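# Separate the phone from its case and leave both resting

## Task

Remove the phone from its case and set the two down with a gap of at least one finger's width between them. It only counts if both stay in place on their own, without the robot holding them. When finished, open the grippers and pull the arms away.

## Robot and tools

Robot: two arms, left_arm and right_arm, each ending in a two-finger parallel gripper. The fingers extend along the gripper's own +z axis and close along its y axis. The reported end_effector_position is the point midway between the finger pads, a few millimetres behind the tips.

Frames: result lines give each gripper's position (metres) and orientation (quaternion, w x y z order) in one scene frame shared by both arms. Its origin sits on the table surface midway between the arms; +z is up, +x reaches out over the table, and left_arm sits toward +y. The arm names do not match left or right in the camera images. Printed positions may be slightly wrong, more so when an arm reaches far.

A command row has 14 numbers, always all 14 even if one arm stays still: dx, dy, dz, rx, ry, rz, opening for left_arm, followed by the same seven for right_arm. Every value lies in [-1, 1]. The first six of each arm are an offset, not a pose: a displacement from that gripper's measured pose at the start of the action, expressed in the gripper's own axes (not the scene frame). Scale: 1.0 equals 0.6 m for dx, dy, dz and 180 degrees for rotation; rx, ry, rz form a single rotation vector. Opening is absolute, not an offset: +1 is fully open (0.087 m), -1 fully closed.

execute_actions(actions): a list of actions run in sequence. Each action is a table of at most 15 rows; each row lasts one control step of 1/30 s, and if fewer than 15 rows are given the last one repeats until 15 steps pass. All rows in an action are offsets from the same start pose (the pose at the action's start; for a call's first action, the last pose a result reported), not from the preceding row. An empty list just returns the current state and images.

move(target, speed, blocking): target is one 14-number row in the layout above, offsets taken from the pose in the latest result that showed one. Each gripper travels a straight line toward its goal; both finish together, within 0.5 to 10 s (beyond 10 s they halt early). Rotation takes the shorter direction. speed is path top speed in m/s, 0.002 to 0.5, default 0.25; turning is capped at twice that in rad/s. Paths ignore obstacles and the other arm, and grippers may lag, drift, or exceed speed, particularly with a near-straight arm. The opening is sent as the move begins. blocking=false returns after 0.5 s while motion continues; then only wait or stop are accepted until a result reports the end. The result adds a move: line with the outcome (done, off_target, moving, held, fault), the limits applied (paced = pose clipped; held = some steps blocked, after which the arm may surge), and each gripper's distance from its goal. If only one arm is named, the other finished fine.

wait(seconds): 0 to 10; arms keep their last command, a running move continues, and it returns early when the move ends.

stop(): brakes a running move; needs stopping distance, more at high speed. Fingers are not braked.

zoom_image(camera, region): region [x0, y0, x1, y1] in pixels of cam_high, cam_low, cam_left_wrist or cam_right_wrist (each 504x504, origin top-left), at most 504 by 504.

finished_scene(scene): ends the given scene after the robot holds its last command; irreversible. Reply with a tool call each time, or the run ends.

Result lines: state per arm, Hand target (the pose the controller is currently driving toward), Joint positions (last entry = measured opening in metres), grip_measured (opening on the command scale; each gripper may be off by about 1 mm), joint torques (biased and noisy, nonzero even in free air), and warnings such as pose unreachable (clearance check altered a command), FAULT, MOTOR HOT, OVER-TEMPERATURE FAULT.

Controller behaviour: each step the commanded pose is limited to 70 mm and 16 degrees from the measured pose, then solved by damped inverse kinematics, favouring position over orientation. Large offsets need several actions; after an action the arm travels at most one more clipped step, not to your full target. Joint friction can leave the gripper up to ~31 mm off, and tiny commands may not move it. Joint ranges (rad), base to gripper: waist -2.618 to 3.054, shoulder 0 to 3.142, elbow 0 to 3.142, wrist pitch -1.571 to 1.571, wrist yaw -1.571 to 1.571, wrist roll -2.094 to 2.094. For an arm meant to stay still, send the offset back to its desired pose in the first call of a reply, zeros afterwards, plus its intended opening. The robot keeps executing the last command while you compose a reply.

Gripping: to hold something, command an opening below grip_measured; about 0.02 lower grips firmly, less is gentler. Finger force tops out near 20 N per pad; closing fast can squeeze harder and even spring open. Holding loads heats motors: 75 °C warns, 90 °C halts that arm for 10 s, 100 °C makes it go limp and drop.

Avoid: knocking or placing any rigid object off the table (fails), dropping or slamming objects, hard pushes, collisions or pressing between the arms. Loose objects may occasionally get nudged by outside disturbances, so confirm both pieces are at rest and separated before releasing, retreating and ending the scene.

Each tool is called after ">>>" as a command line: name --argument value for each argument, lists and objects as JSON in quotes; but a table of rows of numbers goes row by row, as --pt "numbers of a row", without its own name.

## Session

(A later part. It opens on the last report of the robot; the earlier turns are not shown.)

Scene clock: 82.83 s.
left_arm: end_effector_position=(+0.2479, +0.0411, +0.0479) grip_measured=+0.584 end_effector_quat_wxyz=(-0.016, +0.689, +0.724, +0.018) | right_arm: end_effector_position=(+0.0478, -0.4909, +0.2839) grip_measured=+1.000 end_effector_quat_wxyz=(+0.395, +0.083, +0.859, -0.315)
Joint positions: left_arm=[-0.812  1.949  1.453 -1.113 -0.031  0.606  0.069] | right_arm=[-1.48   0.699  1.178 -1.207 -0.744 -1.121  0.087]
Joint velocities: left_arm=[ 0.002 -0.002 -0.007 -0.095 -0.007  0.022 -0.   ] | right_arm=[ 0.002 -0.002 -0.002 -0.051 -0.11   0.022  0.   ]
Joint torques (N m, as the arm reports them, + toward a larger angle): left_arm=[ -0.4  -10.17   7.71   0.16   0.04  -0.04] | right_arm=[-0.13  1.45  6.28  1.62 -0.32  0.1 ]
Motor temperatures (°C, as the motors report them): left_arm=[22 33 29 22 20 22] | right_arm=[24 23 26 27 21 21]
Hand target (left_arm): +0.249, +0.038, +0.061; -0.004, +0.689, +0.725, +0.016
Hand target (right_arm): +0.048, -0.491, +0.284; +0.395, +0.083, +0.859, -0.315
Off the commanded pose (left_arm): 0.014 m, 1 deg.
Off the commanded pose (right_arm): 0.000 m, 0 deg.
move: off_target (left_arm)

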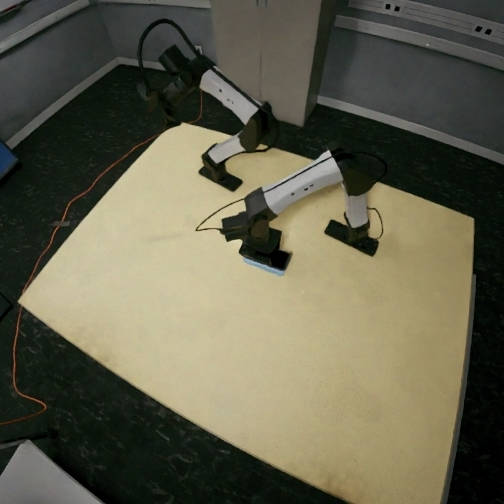

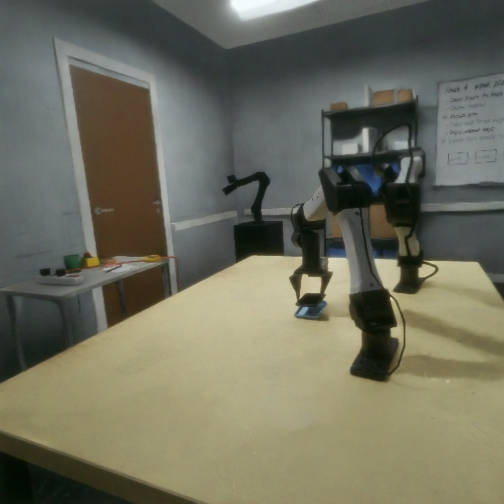

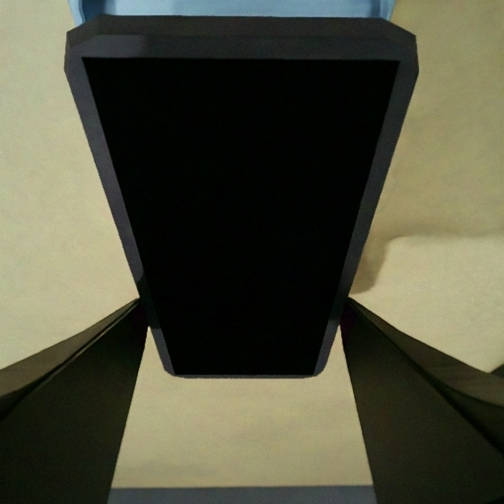

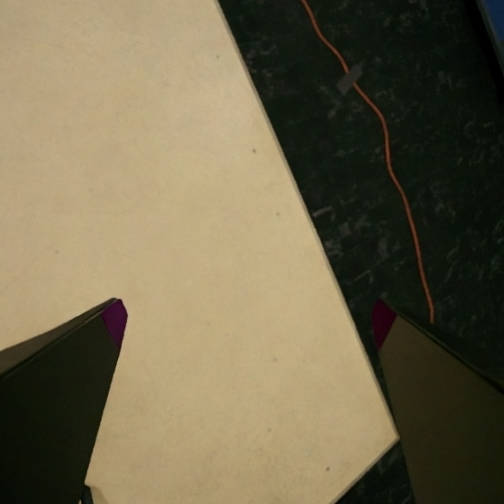

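>>> move --target '[0.1,0.21,0,0,-0.012,0,0.53,0,0,0,0,0,0,1]' --speed 0.15

>>> move --target '[0,0,0.06,0,0,0,0.53,0,0,0,0,0,0,1]' --speed 0.05

>>> zoom_image --camera "cam_low" --region '[235, 270, 335, 340]'

Scene clock: 90.23 s.
left_arm: end_effector_position=(+0.3691, +0.1082, +0.0459) grip_measured=+0.584 end_effector_quat_wxyz=(-0.004, +0.687, +0.727, +0.007) | right_arm: end_effector_position=(+0.0478, -0.4909, +0.2839) grip_measured=+1.000 end_effector_quat_wxyz=(+0.395, +0.083, +0.859, -0.315)
Joint positions: left_arm=[-0.454  2.097  1.67  -1.148 -0.015  0.958  0.069] | right_arm=[-1.48   0.699  1.178 -1.207 -0.744 -1.121  0.087]
Joint velocities: left_arm=[ 0.007 -0.002 -0.007  0.007  0.007  0.037  0.   ] | right_arm=[ 0.002 -0.007 -0.002 -0.037 -0.051 -0.022  0.   ]
Joint torques (N m, as the arm reports them, + toward a larger angle): left_arm=[-0.24 -9.26  7.86  0.18  0.12  0.01] | right_arm=[-0.14  1.45  6.27  1.62 -0.32  0.1 ]
Motor temperatures (°C, as the motors report them): left_arm=[22 34 29 22 20 22] | right_arm=[24 23 26 28 21 21]
Hand target (left_arm): +0.371, +0.107, +0.049; -0.005, +0.689, +0.725, +0.005
Hand target (right_arm): +0.048, -0.491, +0.284; +0.395, +0.083, +0.859, -0.315
Off the commanded pose (left_arm): 0.006 m, 0 deg.
Off the commanded pose (right_arm): 0.000 m, 0 deg.
move: done

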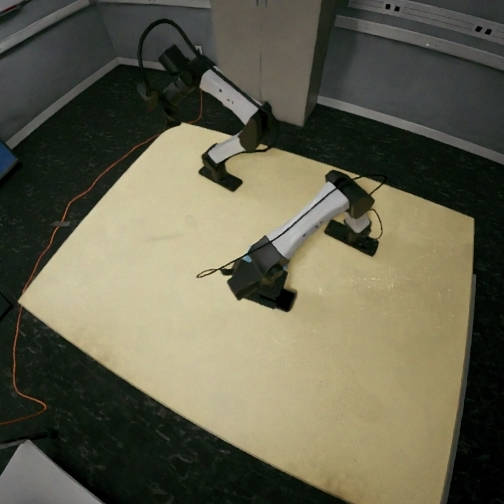

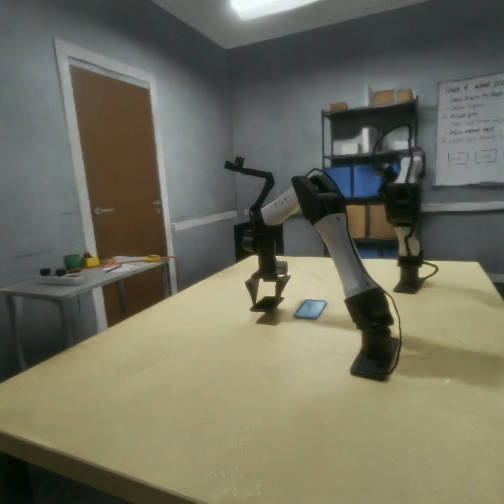

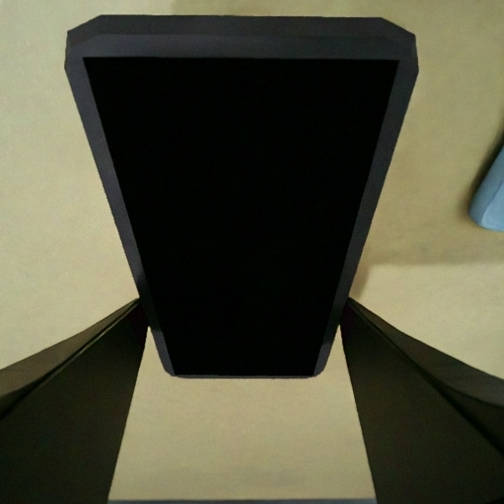

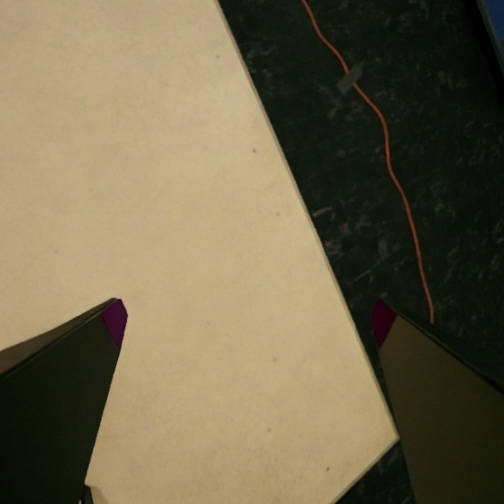

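Scene clock: 91.40 s.
left_arm: end_effector_position=(+0.3698, +0.1077, +0.0156) grip_measured=+0.584 end_effector_quat_wxyz=(-0.003, +0.687, +0.727, +0.007) | right_arm: end_effector_position=(+0.0478, -0.4909, +0.2839) grip_measured=+1.000 end_effector_quat_wxyz=(+0.395, +0.083, +0.859, -0.315)
Joint positions: left_arm=[-0.454  2.127  1.592 -1.039 -0.015  0.958  0.069] | right_arm=[-1.48   0.699  1.178 -1.207 -0.744 -1.121  0.087]
Joint velocities: left_arm=[-0.007 -0.012 -0.002 -0.037 -0.066 -0.066  0.   ] | right_arm=[-0.002 -0.017 -0.007 -0.022 -0.022 -0.022  0.   ]
Joint torques (N m, as the arm reports them, + toward a larger angle): left_arm=[-0.33 -9.68  5.02  0.49  0.06 -0.04] | right_arm=[-0.13  1.45  6.29  1.62 -0.32  0.1 ]
Motor temperatures (°C, as the motors report them): left_arm=[22 34 29 22 20 22] | right_arm=[24 23 26 28 21 21]
Hand target (left_arm): +0.369, +0.108, +0.010; -0.004, +0.687, +0.727, +0.007
Hand target (right_arm): +0.048, -0.491, +0.284; +0.395, +0.083, +0.859, -0.315
Off the commanded pose (left_arm): 0.006 m, 0 deg.
Off the commanded pose (right_arm): 0.000 m, 0 deg.
move: done

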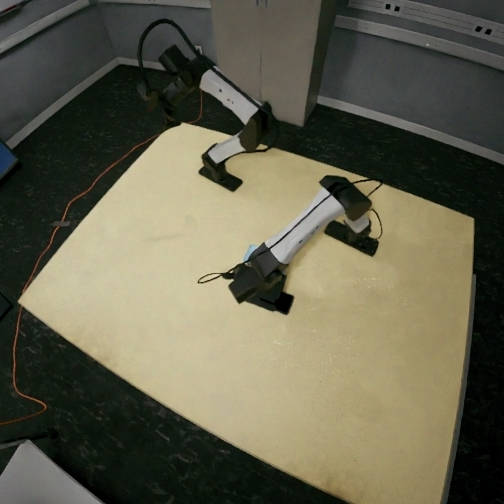

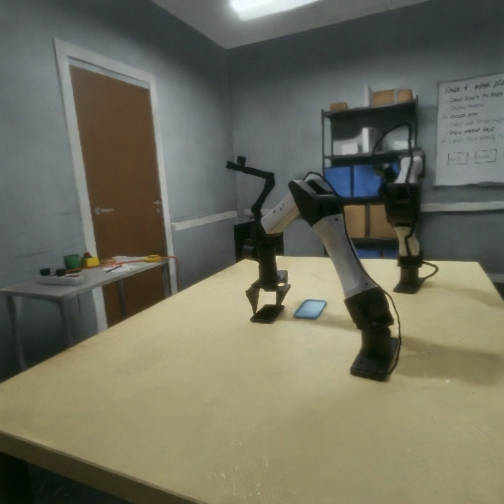

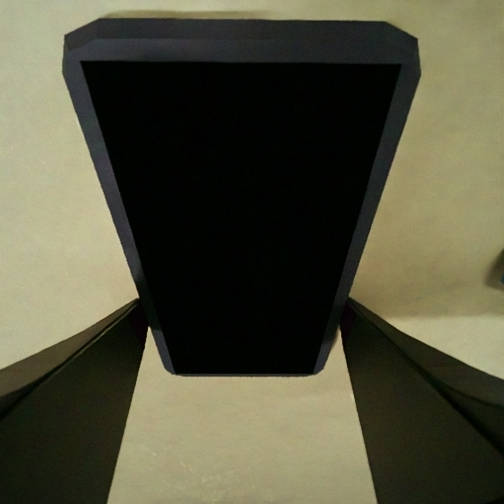

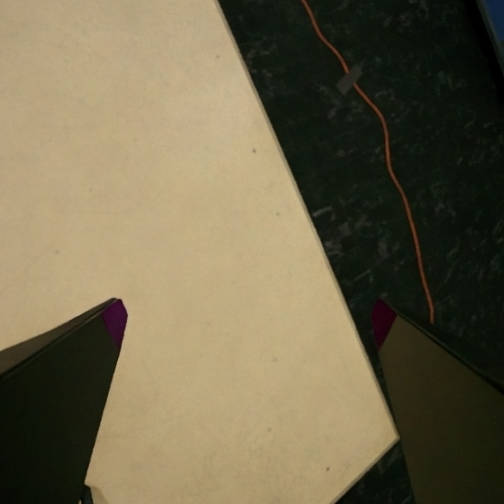

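Region (235, 270, 335, 340) of cam_low's 504x504 image, scaled by 5.040, with more detail than that image has; it fills the top 353 rows of this view, and the rest is white.

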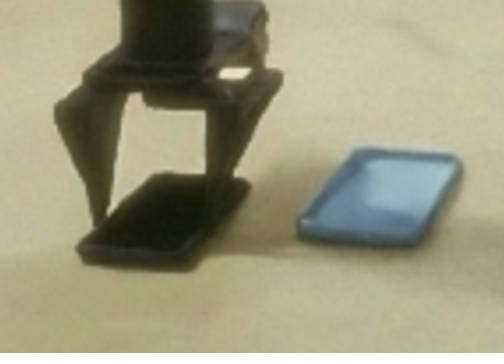

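>>> execute_actions --actions '[[[0,0,0,0,0,0,1,0,0,0,0,0,0,1]]]'

>>> move --target '[0.2,0,-0.25,0,0,0,1,0,0,0,0,0,0,1]' --speed 0.3

Scene clock: 98.50 s.
left_arm: end_effector_position=(+0.3700, +0.1076, +0.0156) grip_measured=+1.000 end_effector_quat_wxyz=(-0.002, +0.687, +0.727, +0.007) | right_arm: end_effector_position=(+0.0478, -0.4909, +0.2839) grip_measured=+1.000 end_effector_quat_wxyz=(+0.395, +0.083, +0.859, -0.315)
Joint positions: left_arm=[-0.454  2.127  1.592 -1.037 -0.015  0.958  0.087] | right_arm=[-1.48   0.699  1.178 -1.207 -0.744 -1.121  0.087]
Joint velocities: left_arm=[ 0.002 -0.012 -0.002  0.037 -0.037 -0.022  0.   ] | right_arm=[ 0.012 -0.002  0.012  0.051  0.007 -0.037  0.   ]
Joint torques (N m, as the arm reports them, + toward a larger angle): left_arm=[ -0.36 -10.11   5.98   0.37   0.08  -0.04] | right_arm=[-0.13  1.45  6.28  1.62 -0.32  0.1 ]
Motor temperatures (°C, as the motors report them): left_arm=[22 35 29 22 20 22] | right_arm=[24 23 26 28 21 21]
Hand target (left_arm): +0.370, +0.108, +0.016; -0.003, +0.687, +0.727, +0.007
Hand target (right_arm): +0.048, -0.491, +0.284; +0.395, +0.083, +0.859, -0.315
Off the commanded pose (left_arm): 0.000 m, 0 deg.
Off the commanded pose (right_arm): 0.000 m, 0 deg.

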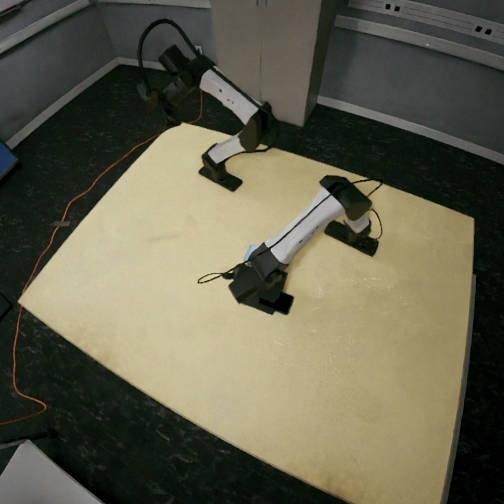

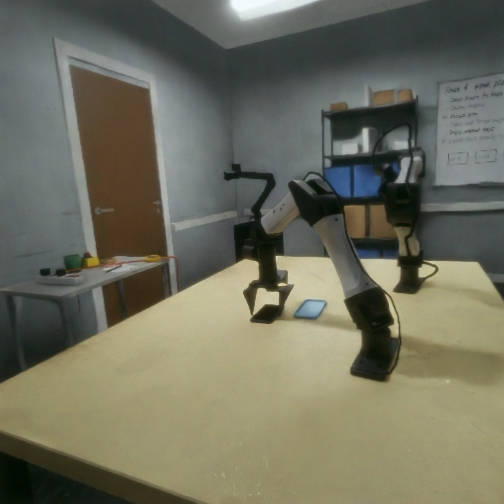

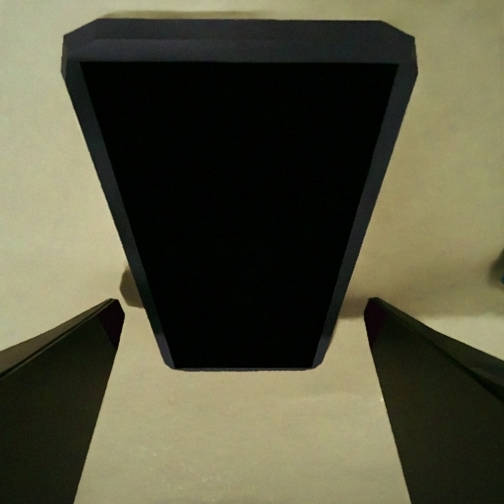

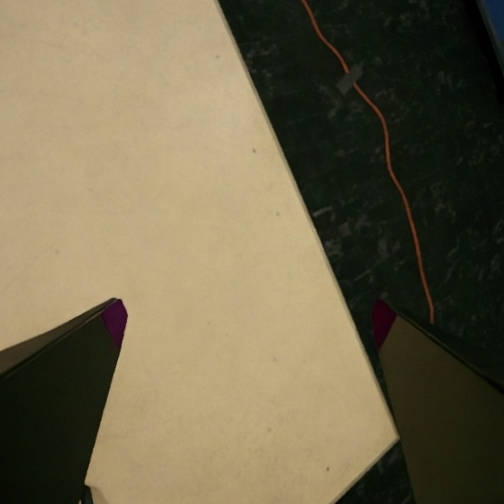

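Scene clock: 99.87 s.
left_arm: end_effector_position=(+0.3638, +0.2273, +0.1615) grip_measured=+1.000 end_effector_quat_wxyz=(-0.004, +0.686, +0.728, +0.007) | right_arm: end_effector_position=(+0.0478, -0.4909, +0.2839) grip_measured=+1.000 end_effector_quat_wxyz=(+0.395, +0.083, +0.859, -0.315)
Joint positions: left_arm=[-0.166  1.875  1.814 -1.51  -0.015  1.243  0.087] | right_arm=[-1.48   0.699  1.178 -1.207 -0.744 -1.121  0.087]
Joint velocities: left_arm=[ 0.007 -0.012 -0.012  0.007  0.051  0.051  0.   ] | right_arm=[-0.007  0.007  0.007 -0.022 -0.051 -0.051  0.   ]
Joint torques (N m, as the arm reports them, + toward a larger angle): left_arm=[-0.05 -8.05  7.41  0.21  0.08 -0.02] | right_arm=[-0.13  1.45  6.28  1.63 -0.31  0.1 ]
Motor temperatures (°C, as the motors report them): left_arm=[22 35 29 22 20 22] | right_arm=[24 23 26 28 21 21]
Hand target (left_arm): +0.364, +0.229, +0.166; -0.004, +0.687, +0.727, +0.006
Hand target (right_arm): +0.048, -0.491, +0.284; +0.395, +0.083, +0.859, -0.315
Off the commanded pose (left_arm): 0.006 m, 0 deg.
Off the commanded pose (right_arm): 0.000 m, 0 deg.
move: done

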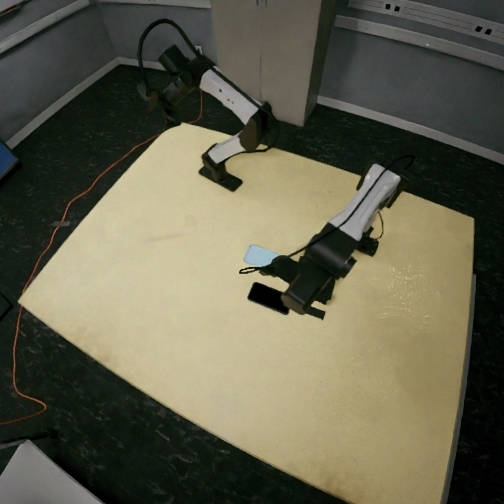

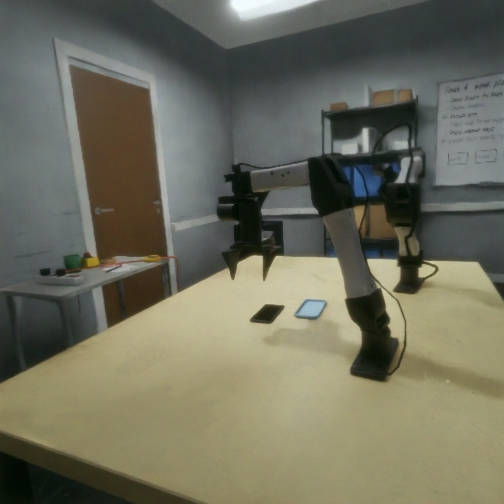

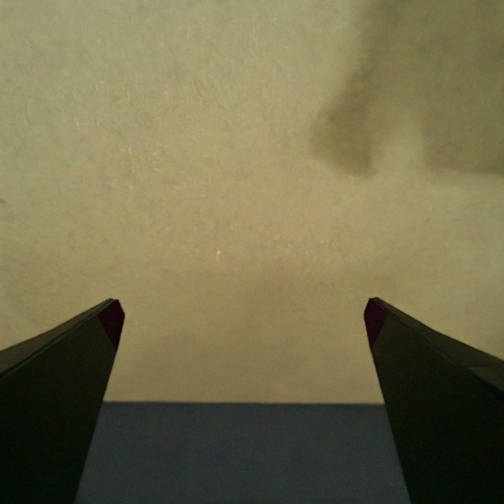

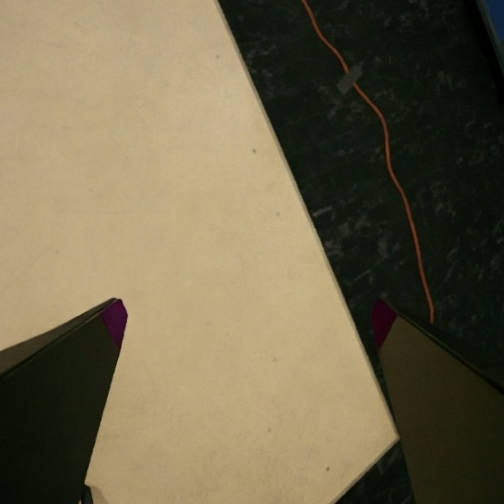

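>>> finished_scene --scene 1

The scene is finished: the task was done.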